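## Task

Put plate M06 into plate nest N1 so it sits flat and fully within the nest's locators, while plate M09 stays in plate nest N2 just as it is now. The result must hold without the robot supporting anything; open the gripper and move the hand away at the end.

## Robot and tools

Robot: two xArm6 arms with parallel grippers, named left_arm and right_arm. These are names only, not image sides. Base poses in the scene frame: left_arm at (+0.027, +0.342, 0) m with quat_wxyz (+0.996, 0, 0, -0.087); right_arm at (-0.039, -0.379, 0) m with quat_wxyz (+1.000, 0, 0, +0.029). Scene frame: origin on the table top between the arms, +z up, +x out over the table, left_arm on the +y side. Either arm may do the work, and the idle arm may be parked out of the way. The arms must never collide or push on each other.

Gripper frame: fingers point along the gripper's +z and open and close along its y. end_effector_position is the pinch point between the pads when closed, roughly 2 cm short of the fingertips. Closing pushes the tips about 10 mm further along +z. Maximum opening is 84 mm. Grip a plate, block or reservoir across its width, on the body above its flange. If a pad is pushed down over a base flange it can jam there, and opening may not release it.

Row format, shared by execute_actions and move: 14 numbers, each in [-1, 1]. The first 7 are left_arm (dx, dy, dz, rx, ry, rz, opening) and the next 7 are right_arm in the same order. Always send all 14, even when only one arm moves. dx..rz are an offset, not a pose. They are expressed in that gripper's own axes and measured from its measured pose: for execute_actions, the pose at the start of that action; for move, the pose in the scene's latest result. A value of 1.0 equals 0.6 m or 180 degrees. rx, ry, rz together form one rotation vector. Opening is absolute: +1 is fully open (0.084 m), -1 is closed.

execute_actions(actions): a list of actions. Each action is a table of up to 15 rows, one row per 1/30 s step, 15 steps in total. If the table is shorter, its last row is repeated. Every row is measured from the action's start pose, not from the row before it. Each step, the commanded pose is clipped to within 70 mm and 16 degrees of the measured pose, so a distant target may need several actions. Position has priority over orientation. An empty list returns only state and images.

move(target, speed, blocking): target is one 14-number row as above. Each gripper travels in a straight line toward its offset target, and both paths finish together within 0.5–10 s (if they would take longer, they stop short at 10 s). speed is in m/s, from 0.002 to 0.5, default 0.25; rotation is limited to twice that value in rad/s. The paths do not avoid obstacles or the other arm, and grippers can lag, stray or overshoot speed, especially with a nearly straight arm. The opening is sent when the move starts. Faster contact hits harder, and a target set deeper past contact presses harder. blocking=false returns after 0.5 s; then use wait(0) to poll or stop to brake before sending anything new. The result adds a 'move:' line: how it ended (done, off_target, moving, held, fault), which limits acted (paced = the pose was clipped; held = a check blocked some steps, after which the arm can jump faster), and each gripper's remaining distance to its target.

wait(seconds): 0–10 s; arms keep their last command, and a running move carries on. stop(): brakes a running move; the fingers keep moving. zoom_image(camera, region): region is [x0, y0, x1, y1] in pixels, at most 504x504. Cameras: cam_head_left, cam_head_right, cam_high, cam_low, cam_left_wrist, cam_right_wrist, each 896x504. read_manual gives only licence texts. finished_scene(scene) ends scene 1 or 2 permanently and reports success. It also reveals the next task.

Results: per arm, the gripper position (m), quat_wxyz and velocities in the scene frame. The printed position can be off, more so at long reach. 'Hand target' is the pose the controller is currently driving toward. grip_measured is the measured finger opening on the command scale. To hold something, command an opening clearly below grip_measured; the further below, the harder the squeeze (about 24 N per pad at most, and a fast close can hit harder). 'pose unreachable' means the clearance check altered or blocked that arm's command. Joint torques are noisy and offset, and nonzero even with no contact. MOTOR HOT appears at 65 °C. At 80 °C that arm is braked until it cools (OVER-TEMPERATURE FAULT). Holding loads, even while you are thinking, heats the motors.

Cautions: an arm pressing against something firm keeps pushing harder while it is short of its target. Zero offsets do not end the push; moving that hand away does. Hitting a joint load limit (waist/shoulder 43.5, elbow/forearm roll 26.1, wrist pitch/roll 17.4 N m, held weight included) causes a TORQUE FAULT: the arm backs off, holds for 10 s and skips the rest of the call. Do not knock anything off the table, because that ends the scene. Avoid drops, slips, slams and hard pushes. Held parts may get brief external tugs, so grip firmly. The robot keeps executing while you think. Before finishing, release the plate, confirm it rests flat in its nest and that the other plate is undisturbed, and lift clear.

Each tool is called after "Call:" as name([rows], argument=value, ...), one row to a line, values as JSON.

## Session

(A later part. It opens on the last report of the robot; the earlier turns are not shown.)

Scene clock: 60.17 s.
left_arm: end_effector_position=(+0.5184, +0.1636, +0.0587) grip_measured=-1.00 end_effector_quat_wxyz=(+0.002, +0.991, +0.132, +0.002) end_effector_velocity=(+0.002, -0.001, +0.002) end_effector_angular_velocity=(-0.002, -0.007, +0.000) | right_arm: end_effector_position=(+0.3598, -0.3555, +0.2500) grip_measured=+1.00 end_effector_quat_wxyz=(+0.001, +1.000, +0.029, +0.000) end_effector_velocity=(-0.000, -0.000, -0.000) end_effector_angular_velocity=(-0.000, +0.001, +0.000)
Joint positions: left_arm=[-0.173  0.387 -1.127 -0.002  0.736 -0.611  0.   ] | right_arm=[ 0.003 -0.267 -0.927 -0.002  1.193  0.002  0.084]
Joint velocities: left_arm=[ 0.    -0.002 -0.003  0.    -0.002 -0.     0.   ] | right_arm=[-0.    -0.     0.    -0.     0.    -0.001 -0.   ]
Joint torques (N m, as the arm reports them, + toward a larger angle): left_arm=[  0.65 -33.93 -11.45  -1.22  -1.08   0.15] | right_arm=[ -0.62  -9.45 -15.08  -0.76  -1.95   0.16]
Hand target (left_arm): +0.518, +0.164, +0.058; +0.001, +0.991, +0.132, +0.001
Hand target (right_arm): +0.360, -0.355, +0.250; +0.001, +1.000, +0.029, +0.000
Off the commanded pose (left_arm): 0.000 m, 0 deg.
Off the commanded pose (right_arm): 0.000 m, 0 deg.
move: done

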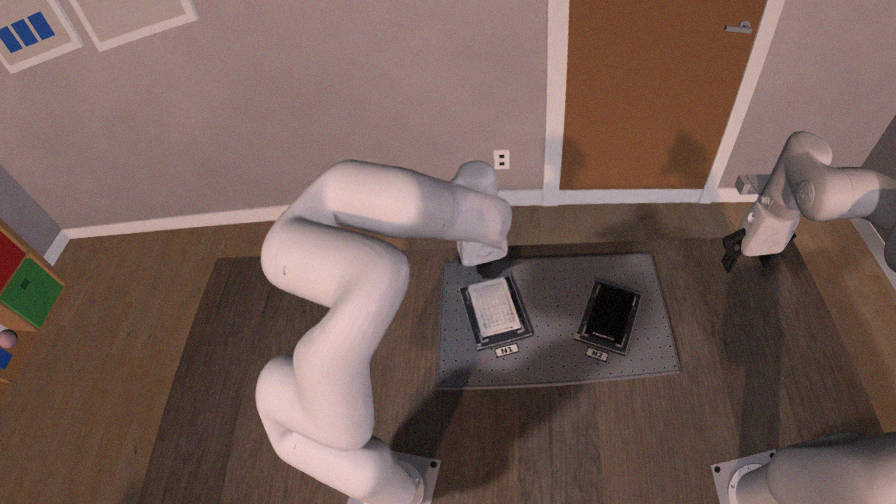

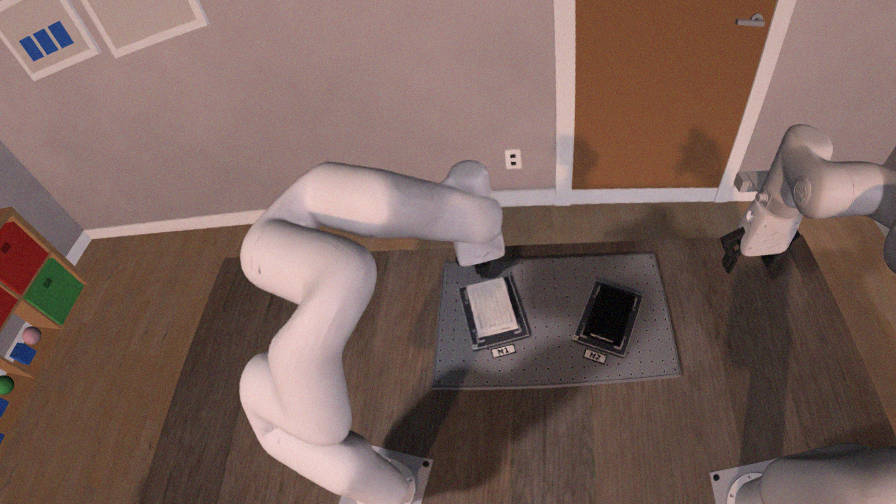

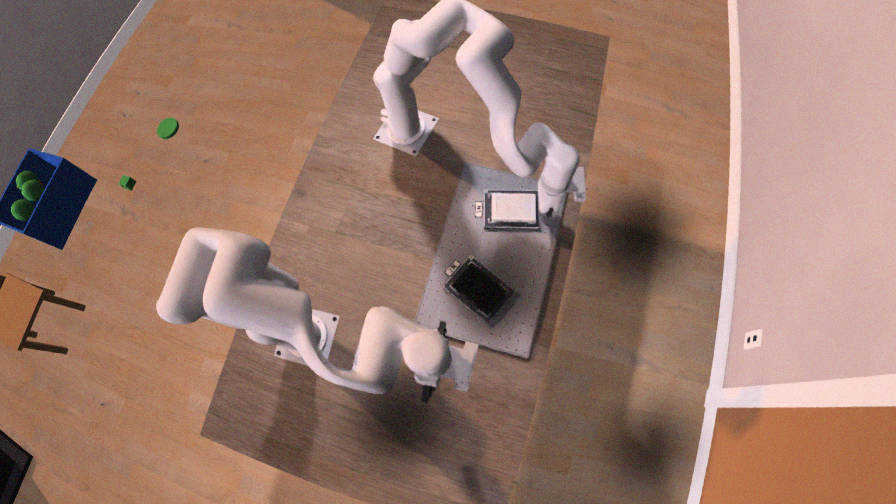

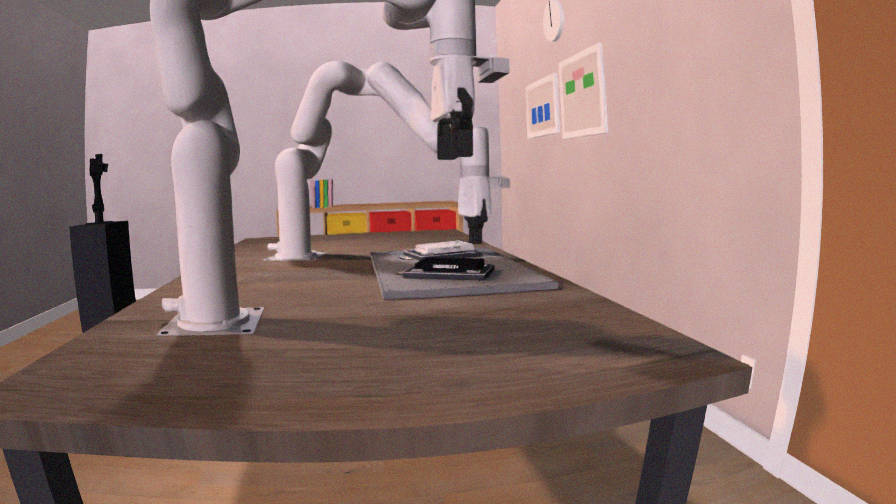

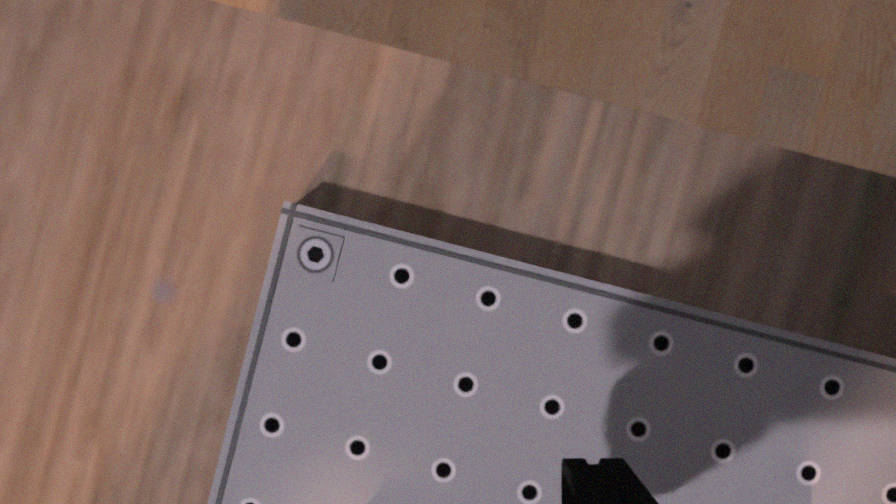

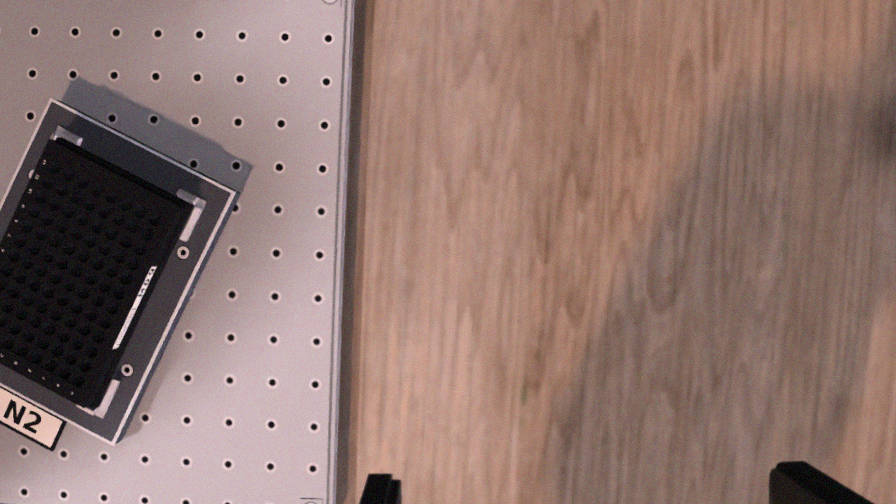

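Call:
move(target=[-0.022,0,0.008,0,0,0,-1,0,0,0,0,0,0,1], speed=0.02)

Call:
zoom_image(camera="cam_low", region=[380,180,520,280])

Call:
zoom_image(camera="cam_high", region=[460,130,600,250])

Scene clock: 68.17 s.
left_arm: end_effector_position=(+0.5062, +0.1600, +0.0543) grip_measured=-1.00 end_effector_quat_wxyz=(+0.002, +0.991, +0.132, +0.002) end_effector_velocity=(-0.001, +0.000, -0.001) end_effector_angular_velocity=(+0.001, +0.002, -0.001) | right_arm: end_effector_position=(+0.3598, -0.3555, +0.2500) grip_measured=+1.00 end_effector_quat_wxyz=(+0.001, +1.000, +0.029, +0.000) end_effector_velocity=(+0.000, +0.000, -0.000) end_effector_angular_velocity=(+0.000, -0.000, +0.001)
Joint positions: left_arm=[-0.187  0.366 -1.08  -0.002  0.708 -0.626  0.   ] | right_arm=[ 0.003 -0.267 -0.927 -0.002  1.193  0.002  0.084]
Joint velocities: left_arm=[-0.    -0.     0.004  0.001 -0.001 -0.     0.   ] | right_arm=[ 0.    -0.     0.     0.    -0.    -0.001  0.   ]
Joint torques (N m, as the arm reports them, + toward a larger angle): left_arm=[  0.52 -32.8  -10.74  -0.94  -0.89  -0.02] | right_arm=[ -0.19  -9.96 -15.02  -0.56  -1.87  -0.02]
Hand target (left_arm): +0.506, +0.160, +0.054; +0.002, +0.991, +0.132, +0.002
Hand target (right_arm): +0.360, -0.355, +0.250; +0.001, +1.000, +0.029, +0.000
Off the commanded pose (left_arm): 0.001 m, 0 deg.
Off the commanded pose (right_arm): 0.000 m, 0 deg.
move: done

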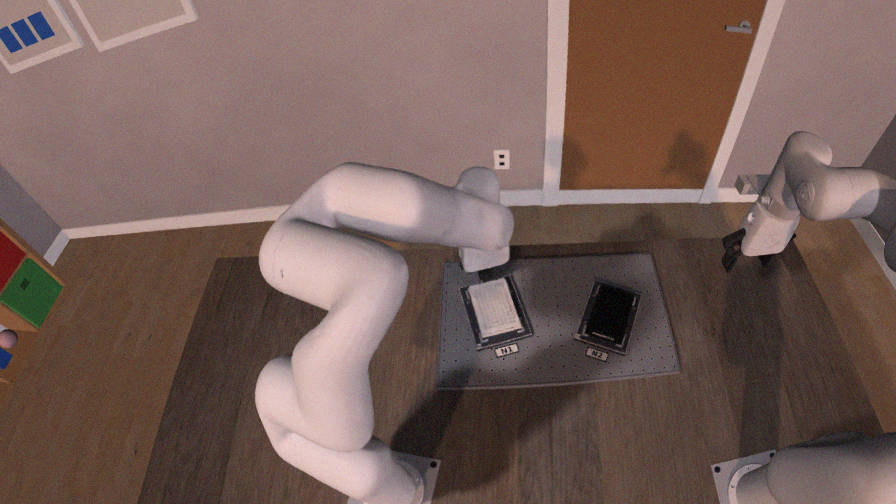

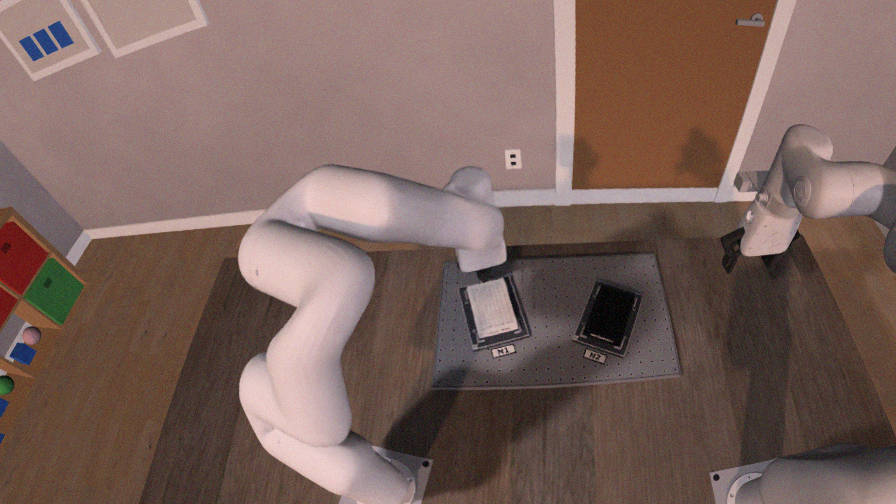

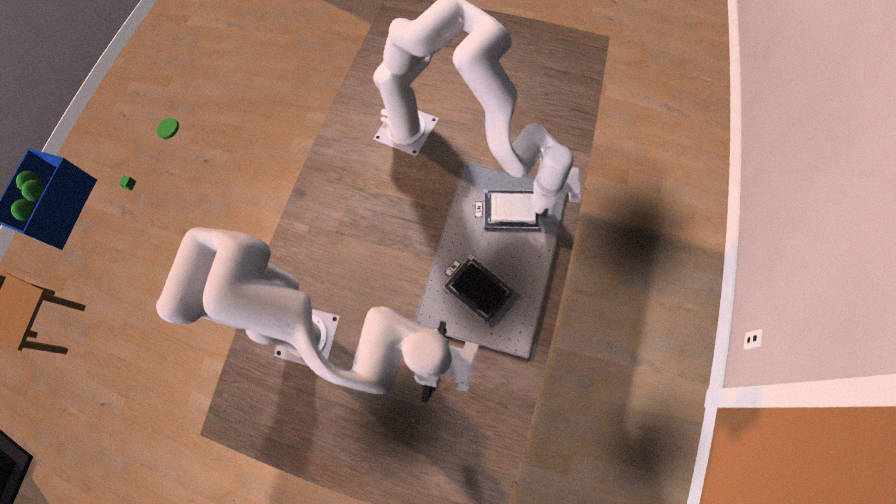

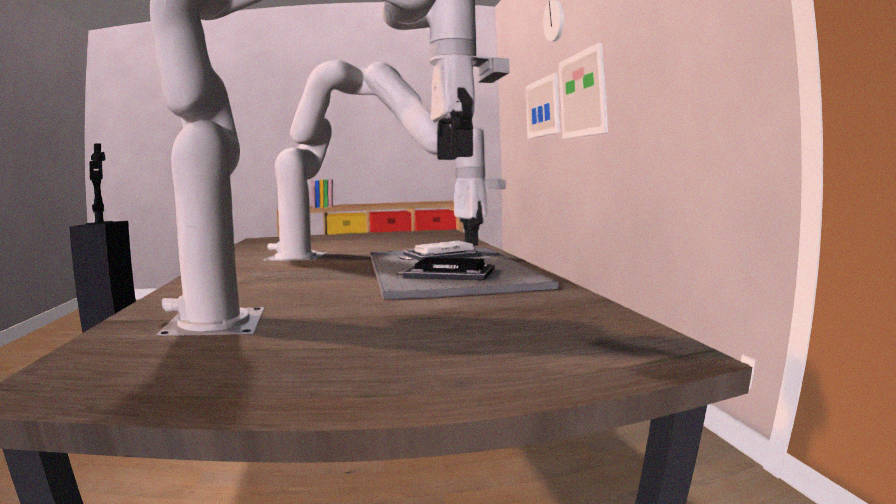

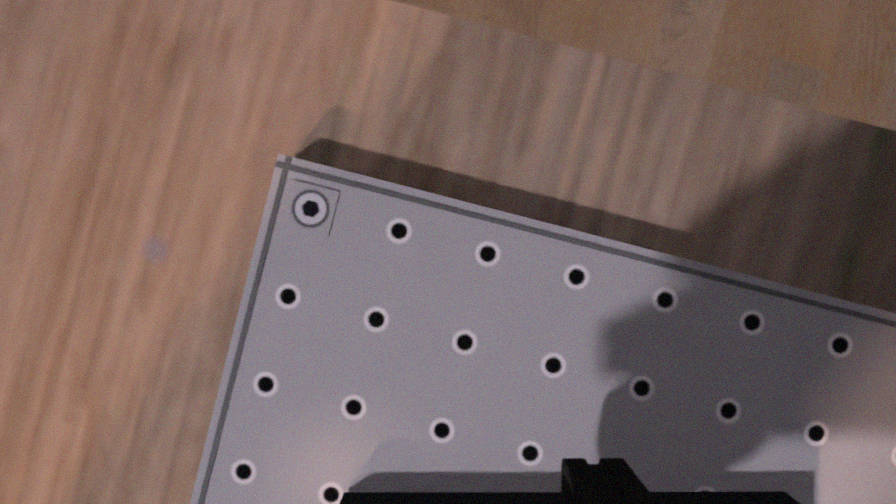

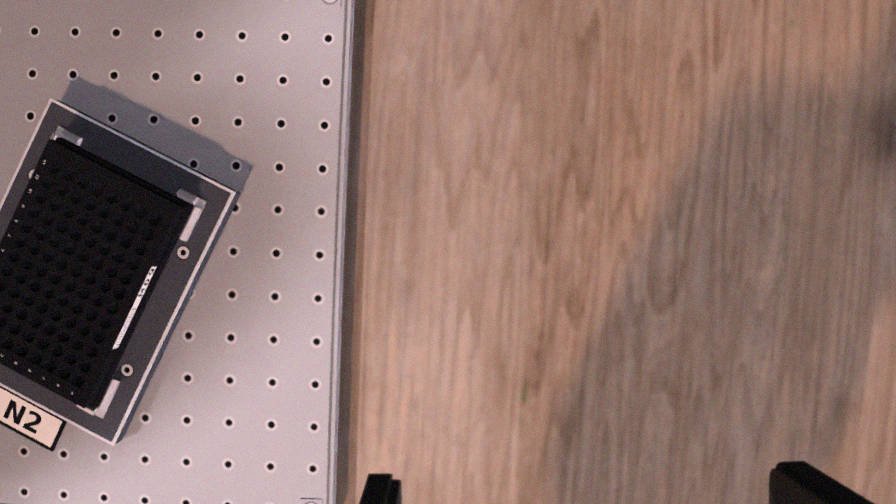

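Region (380, 180, 520, 280) of cam_low's 896x504 image, scaled by 3.600, with more detail than that image has; it fills the top 360 rows of this view, and the rest is white.

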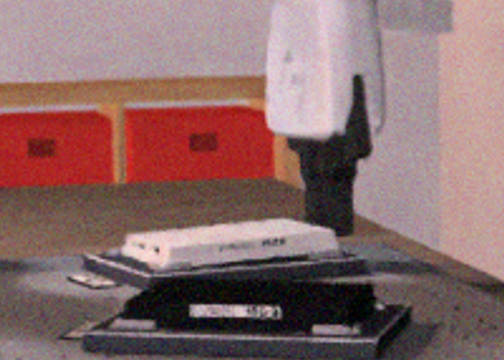

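Region (460, 130, 600, 250) of cam_high's 896x504 image, scaled by 3.600, with more detail than that image has; it fills the top 432 rows of this view, and the rest is white.

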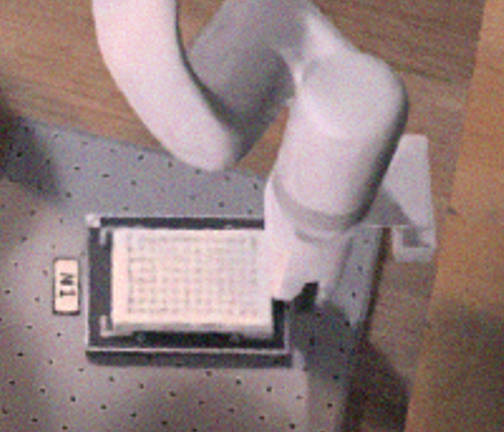

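Call:
move(target=[-0.01,0,0,0,0,0,-1,0,0,0,0,0,0,1], speed=0.01)

Call:
zoom_image(camera="cam_low", region=[380,180,520,280])

Call:
zoom_image(camera="cam_high", region=[460,130,600,250])

Scene clock: 73.53 s.
left_arm: end_effector_position=(+0.5010, +0.1584, +0.0548) grip_measured=-1.00 end_effector_quat_wxyz=(+0.002, +0.991, +0.132, +0.003) end_effector_velocity=(-0.002, +0.000, -0.001) end_effector_angular_velocity=(+0.002, +0.004, -0.000) | right_arm: end_effector_position=(+0.3598, -0.3555, +0.2500) grip_measured=+1.00 end_effector_quat_wxyz=(+0.001, +1.000, +0.029, +0.000) end_effector_velocity=(+0.000, -0.000, +0.000) end_effector_angular_velocity=(+0.000, +0.000, -0.000)
Joint positions: left_arm=[-0.194  0.352 -1.06  -0.002  0.7   -0.633  0.   ] | right_arm=[ 0.003 -0.267 -0.927 -0.002  1.193  0.002  0.084]
Joint velocities: left_arm=[-0.001  0.     0.003  0.     0.001 -0.001  0.   ] | right_arm=[-0.001  0.    -0.     0.     0.    -0.001 -0.   ]
Joint torques (N m, as the arm reports them, + toward a larger angle): left_arm=[ -1.19 -32.61 -10.27  -1.35  -0.54   0.29] | right_arm=[ -0.21  -9.76 -15.02  -0.88  -1.96   0.21]
Hand target (left_arm): +0.500, +0.158, +0.054; +0.002, +0.991, +0.132, +0.002
Hand target (right_arm): +0.360, -0.355, +0.250; +0.001, +1.000, +0.029, +0.000
Off the commanded pose (left_arm): 0.001 m, 0 deg.
Off the commanded pose (right_arm): 0.000 m, 0 deg.
move: done

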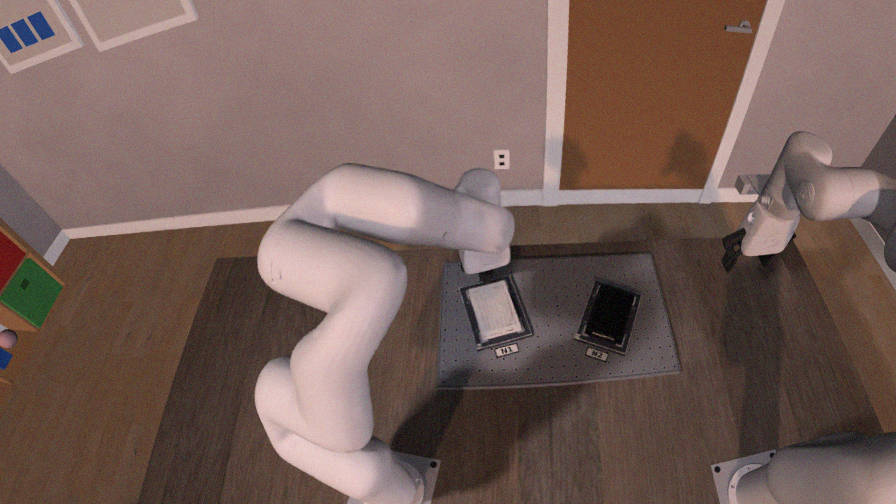

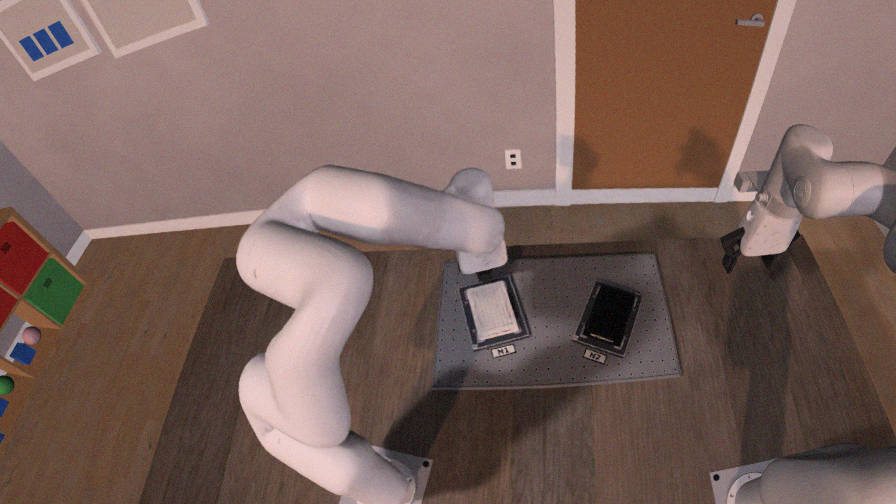

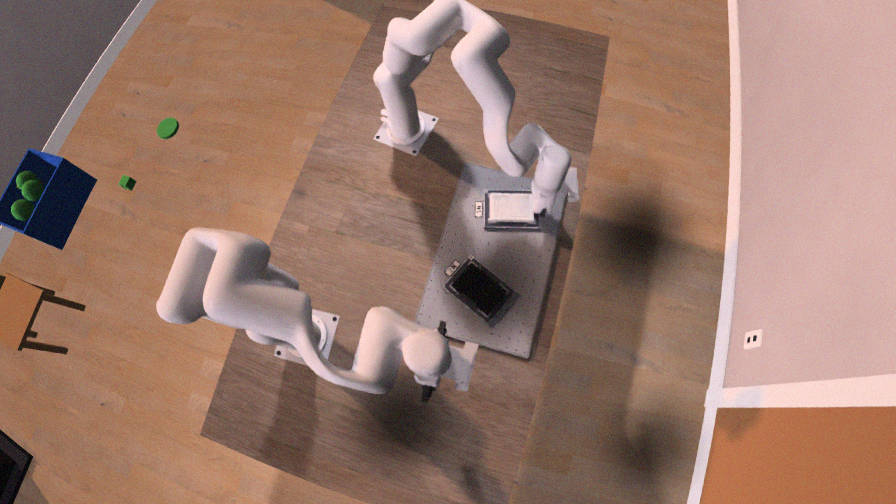

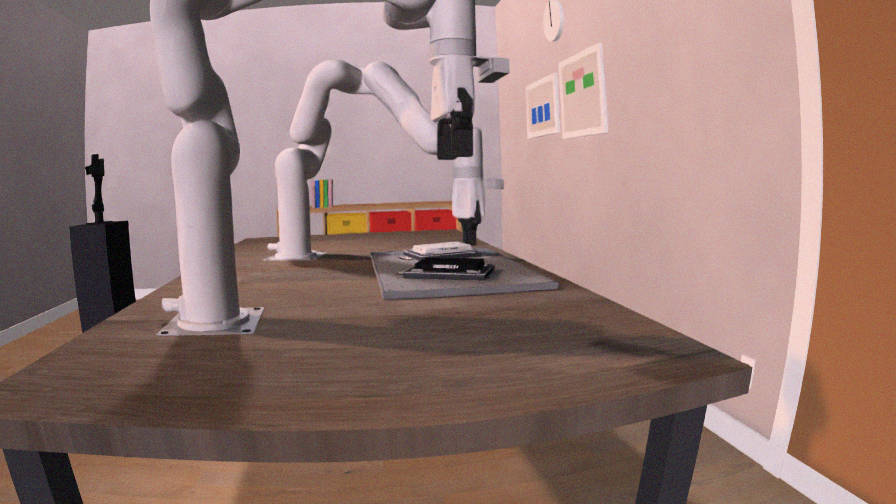

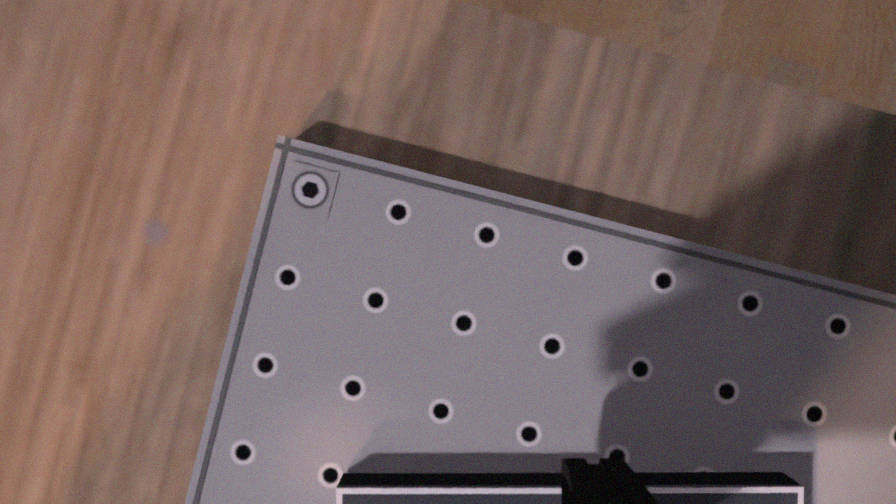

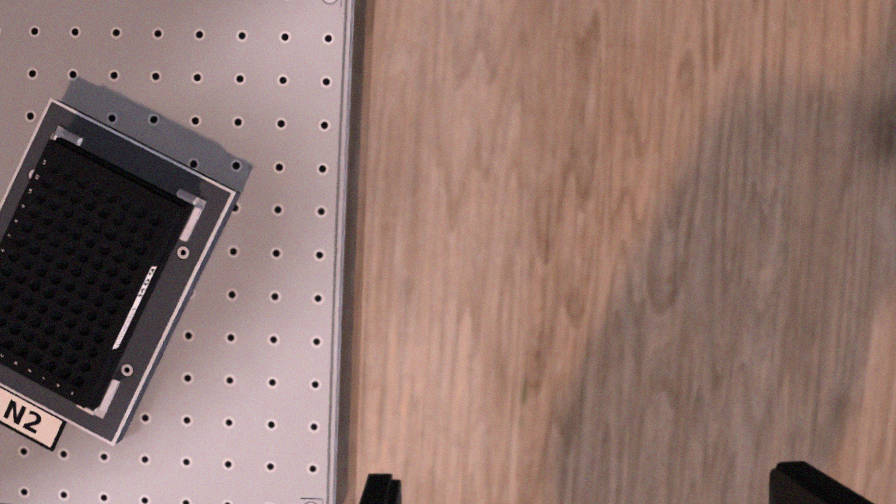

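Region (380, 180, 520, 280) of cam_low's 896x504 image, scaled by 3.600, with more detail than that image has; it fills the top 360 rows of this view, and the rest is white.

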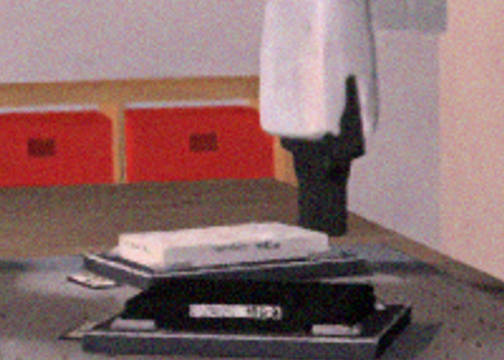

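Region (460, 130, 600, 250) of cam_high's 896x504 image, scaled by 3.600, with more detail than that image has; it fills the top 432 rows of this view, and the rest is white.

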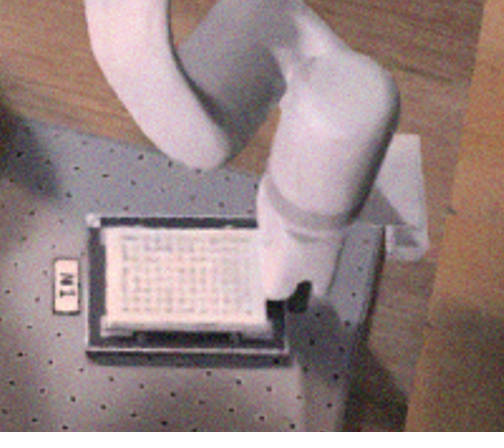

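Looks dropped. Retreat to view from above.

Call:
move(target=[0.01,0,-0.03,0,0,0,-1,0,0,0,0,0,0,1], speed=0.05)

Call:
move(target=[-0.25,0,-0.25,0,0,0,-1,0,0,0,0,0,0,1])

Call:
zoom_image(camera="cam_left_wrist", region=[330,0,750,504])

Call:
zoom_image(camera="cam_low", region=[390,220,500,280])

Scene clock: 83.70 s.
left_arm: end_effector_position=(+0.5064, +0.1602, +0.0725) grip_measured=-1.00 end_effector_quat_wxyz=(+0.002, +0.991, +0.132, +0.003) end_effector_velocity=(-0.001, +0.001, -0.001) end_effector_angular_velocity=(+0.002, +0.003, +0.001) | right_arm: end_effector_position=(+0.3598, -0.3555, +0.2500) grip_measured=+1.00 end_effector_quat_wxyz=(+0.001, +1.000, +0.029, +0.000) end_effector_velocity=(-0.000, +0.000, -0.000) end_effector_angular_velocity=(-0.000, +0.001, +0.001)
Joint positions: left_arm=[-0.187  0.33  -1.088 -0.001  0.752 -0.626  0.   ] | right_arm=[ 0.003 -0.267 -0.927 -0.002  1.193  0.002  0.084]
Joint velocities: left_arm=[ 0.001  0.001  0.001  0.001  0.002 -0.001  0.   ] | right_arm=[ 0.001  0.     0.001 -0.     0.    -0.    -0.   ]
Joint torques (N m, as the arm reports them, + toward a larger angle): left_arm=[  0.95 -33.81 -11.46  -1.14  -1.26   0.13] | right_arm=[  0.11  -9.98 -15.22  -0.84  -1.87   0.17]
Hand target (left_arm): +0.507, +0.160, +0.073; +0.002, +0.991, +0.132, +0.003
Hand target (right_arm): +0.360, -0.355, +0.250; +0.001, +1.000, +0.029, +0.000
Off the commanded pose (left_arm): 0.000 m, 0 deg.
Off the commanded pose (right_arm): 0.000 m, 0 deg.
move: done

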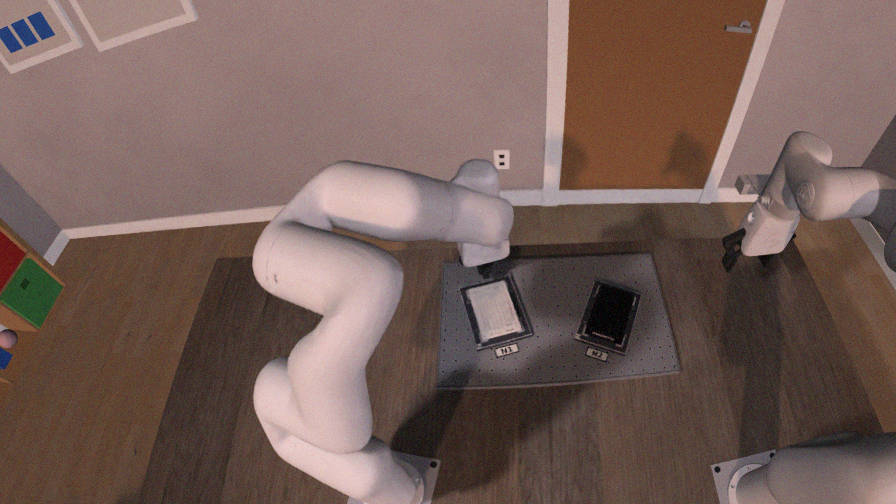

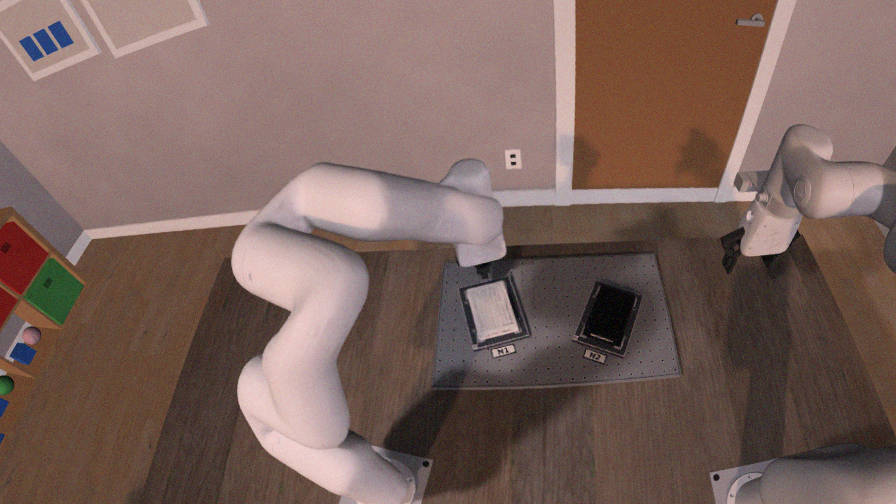

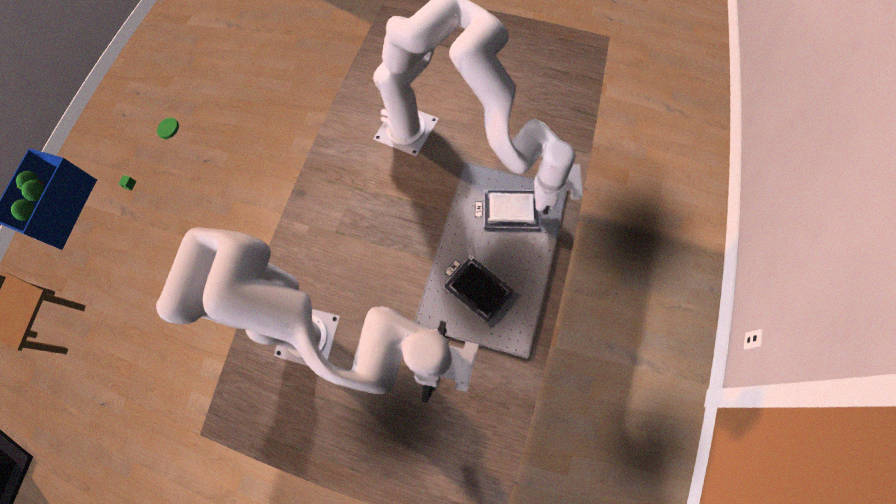

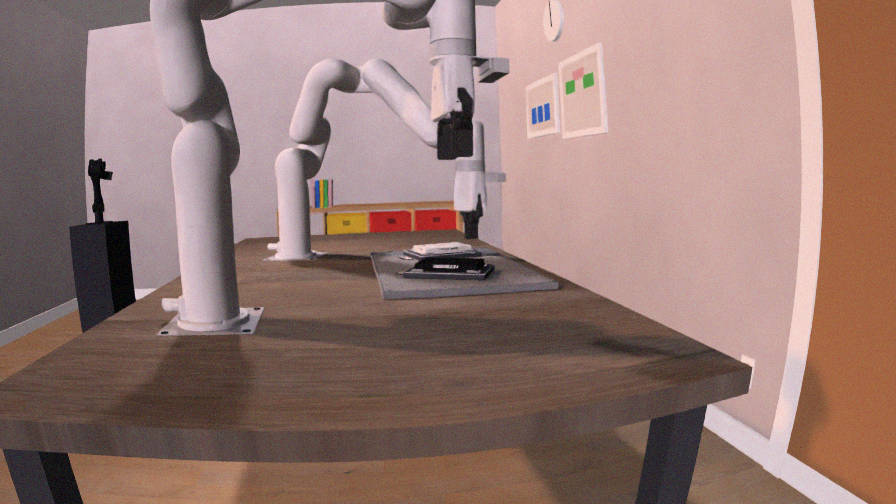

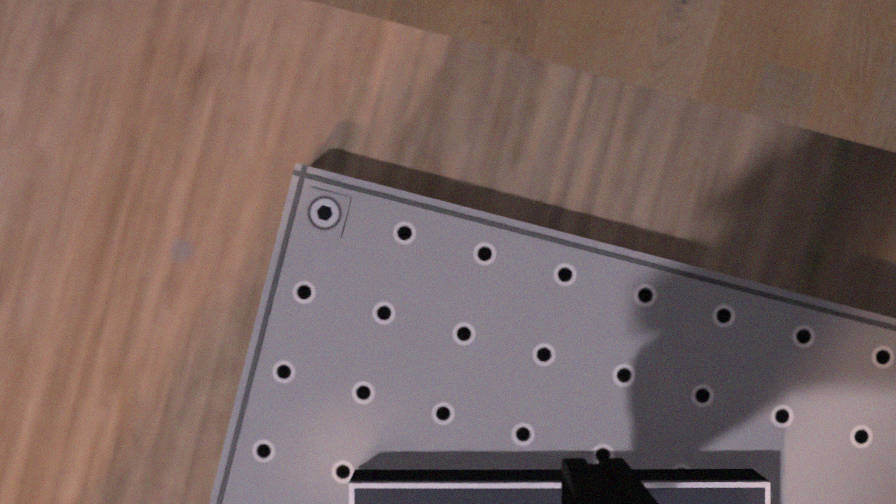

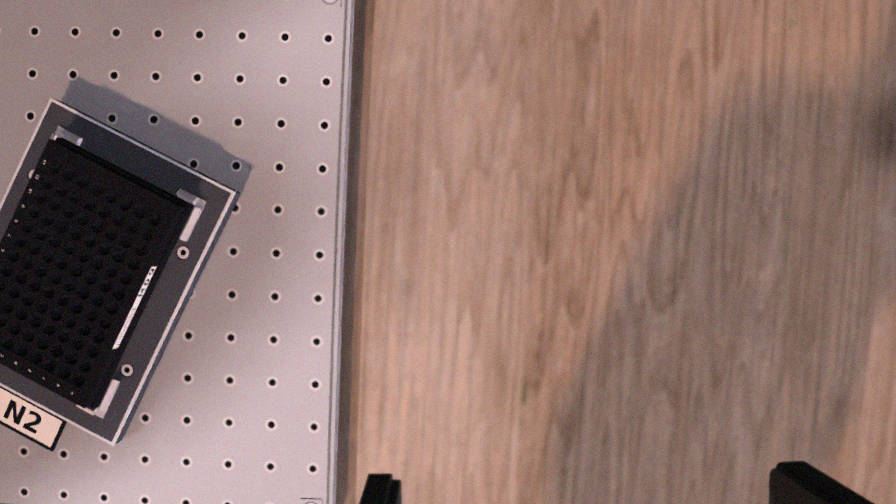

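Scene clock: 85.03 s.
left_arm: end_effector_position=(+0.3611, +0.1217, +0.2216) grip_measured=-1.00 end_effector_quat_wxyz=(+0.001, +0.991, +0.133, +0.002) end_effector_velocity=(+0.001, -0.001, +0.004) end_effector_angular_velocity=(-0.005, -0.008, -0.000) | right_arm: end_effector_position=(+0.3598, -0.3555, +0.2500) grip_measured=+1.00 end_effector_quat_wxyz=(+0.001, +1.000, +0.029, +0.000) end_effector_velocity=(-0.000, -0.000, -0.000) end_effector_angular_velocity=(+0.000, +0.001, +0.000)
Joint positions: left_arm=[-0.408 -0.251 -0.858  0.001  1.104 -0.85   0.   ] | right_arm=[ 0.003 -0.267 -0.927 -0.002  1.193  0.002  0.084]
Joint velocities: left_arm=[-0.002 -0.006 -0.005  0.     0.001 -0.001  0.   ] | right_arm=[-0.  0.  0.  0.  0. -0. -0.]
Joint torques (N m, as the arm reports them, + toward a larger angle): left_arm=[  0.82 -20.66 -13.07  -0.9   -0.89   0.07] | right_arm=[  0.24  -9.99 -14.93  -0.79  -1.98   0.1 ]
Hand target (left_arm): +0.361, +0.121, +0.222; +0.002, +0.991, +0.132, +0.003
Hand target (right_arm): +0.360, -0.355, +0.250; +0.001, +1.000, +0.029, +0.000
Off the commanded pose (left_arm): 0.000 m, 0 deg.
Off the commanded pose (right_arm): 0.000 m, 0 deg.
move: done

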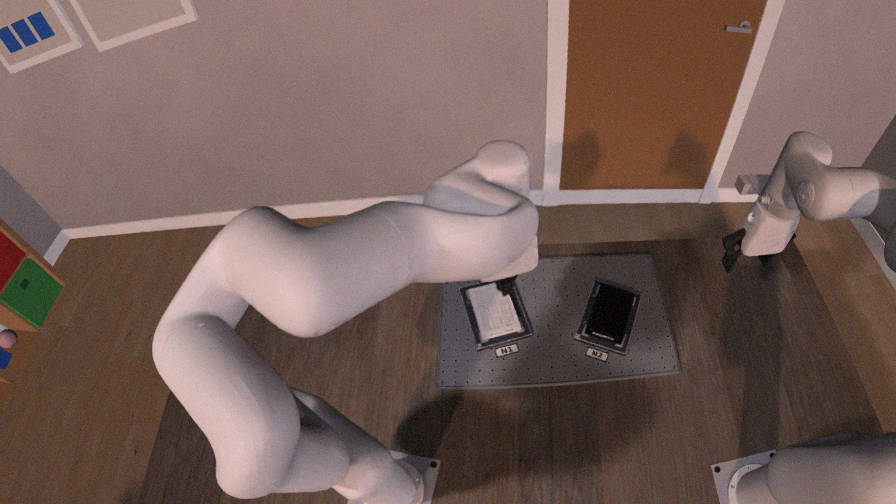

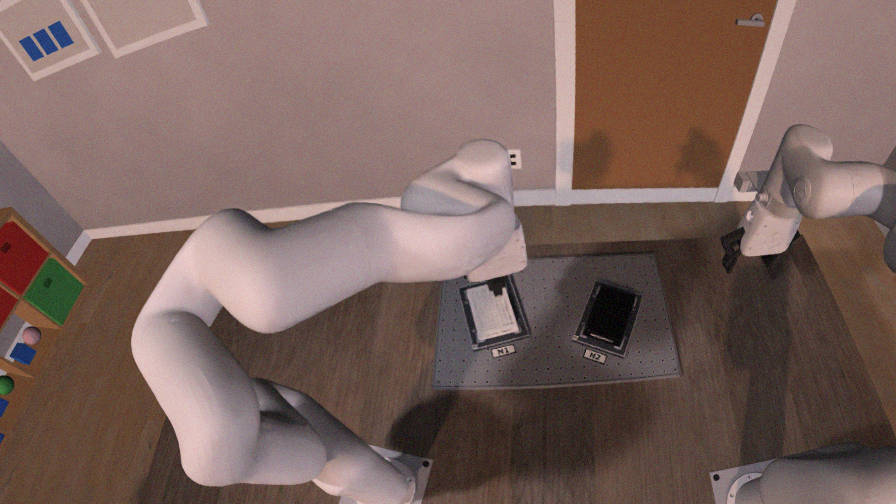

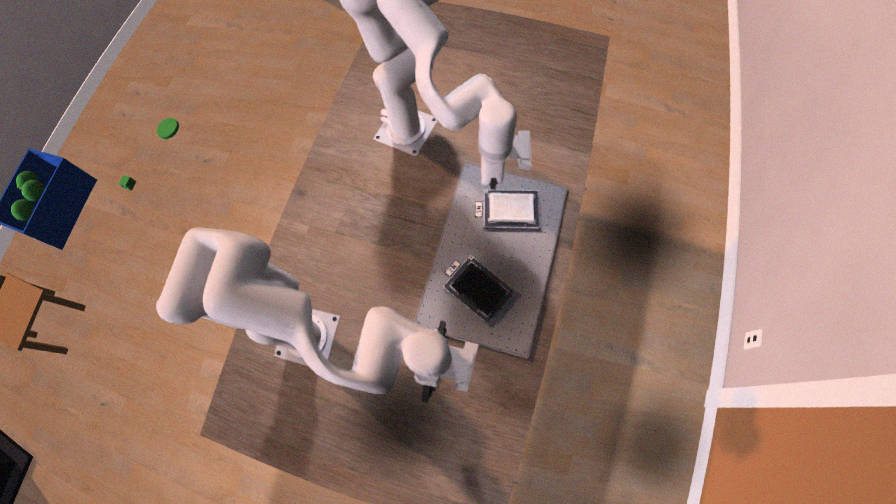

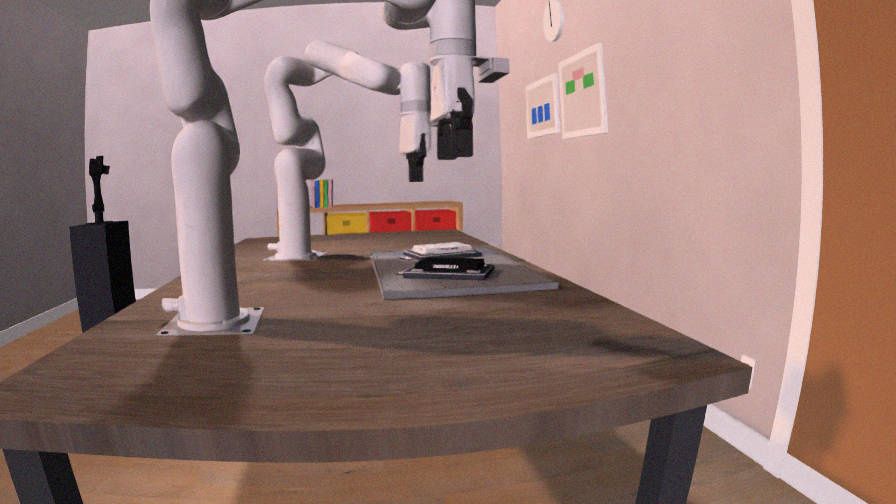

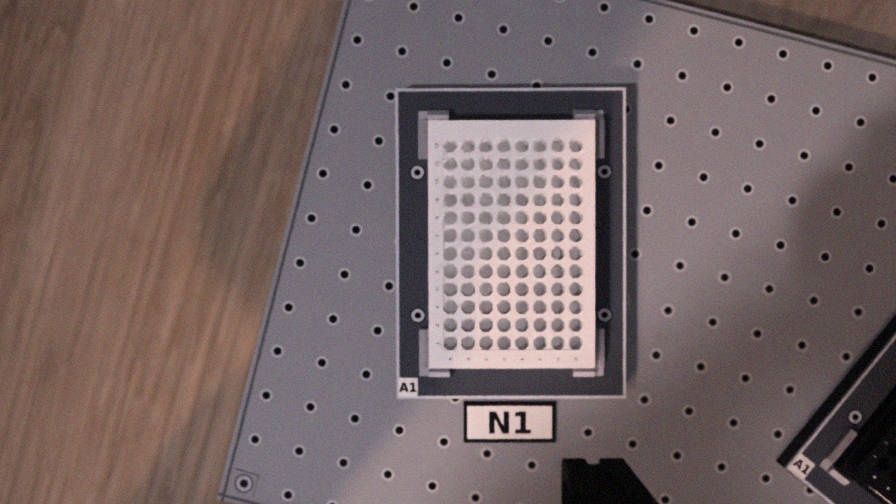

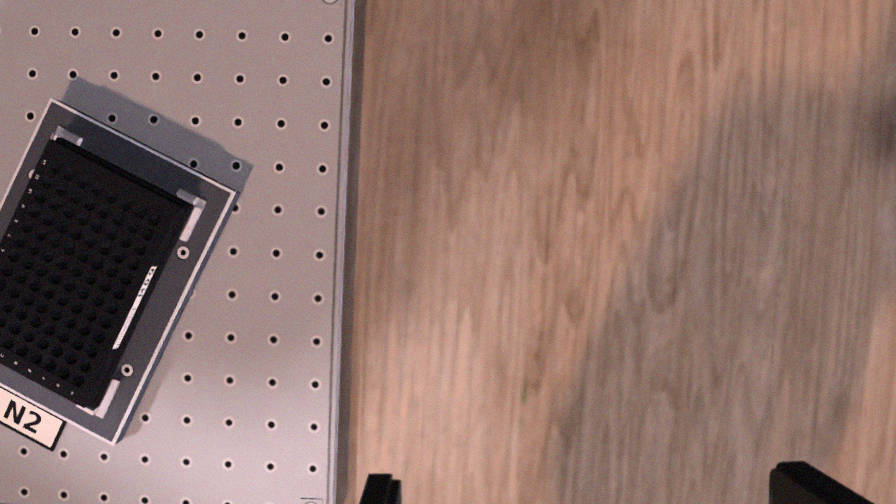

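Region (330, 0, 750, 504) of cam_left_wrist's 896x504 image, scaled by 1.000.

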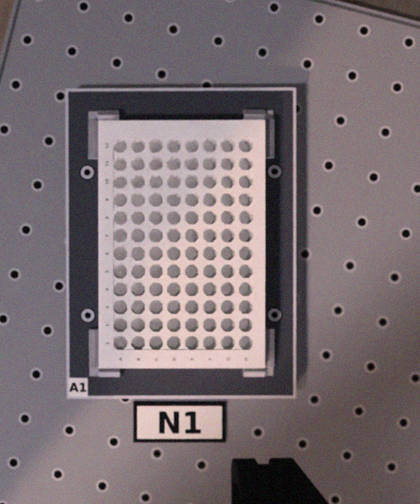

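Region (390, 220, 500, 280) of cam_low's 896x504 image, scaled by 4.582, with more detail than that image has; it fills the top 275 rows of this view, and the rest is white.

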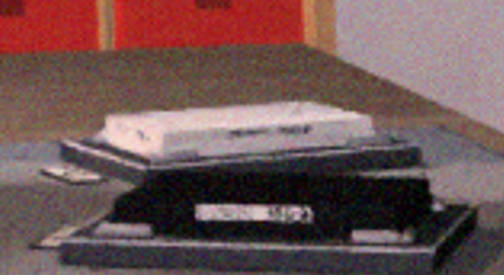

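Seated.

Call:
finished_scene(scene=1)

The scene is finished: the task was done.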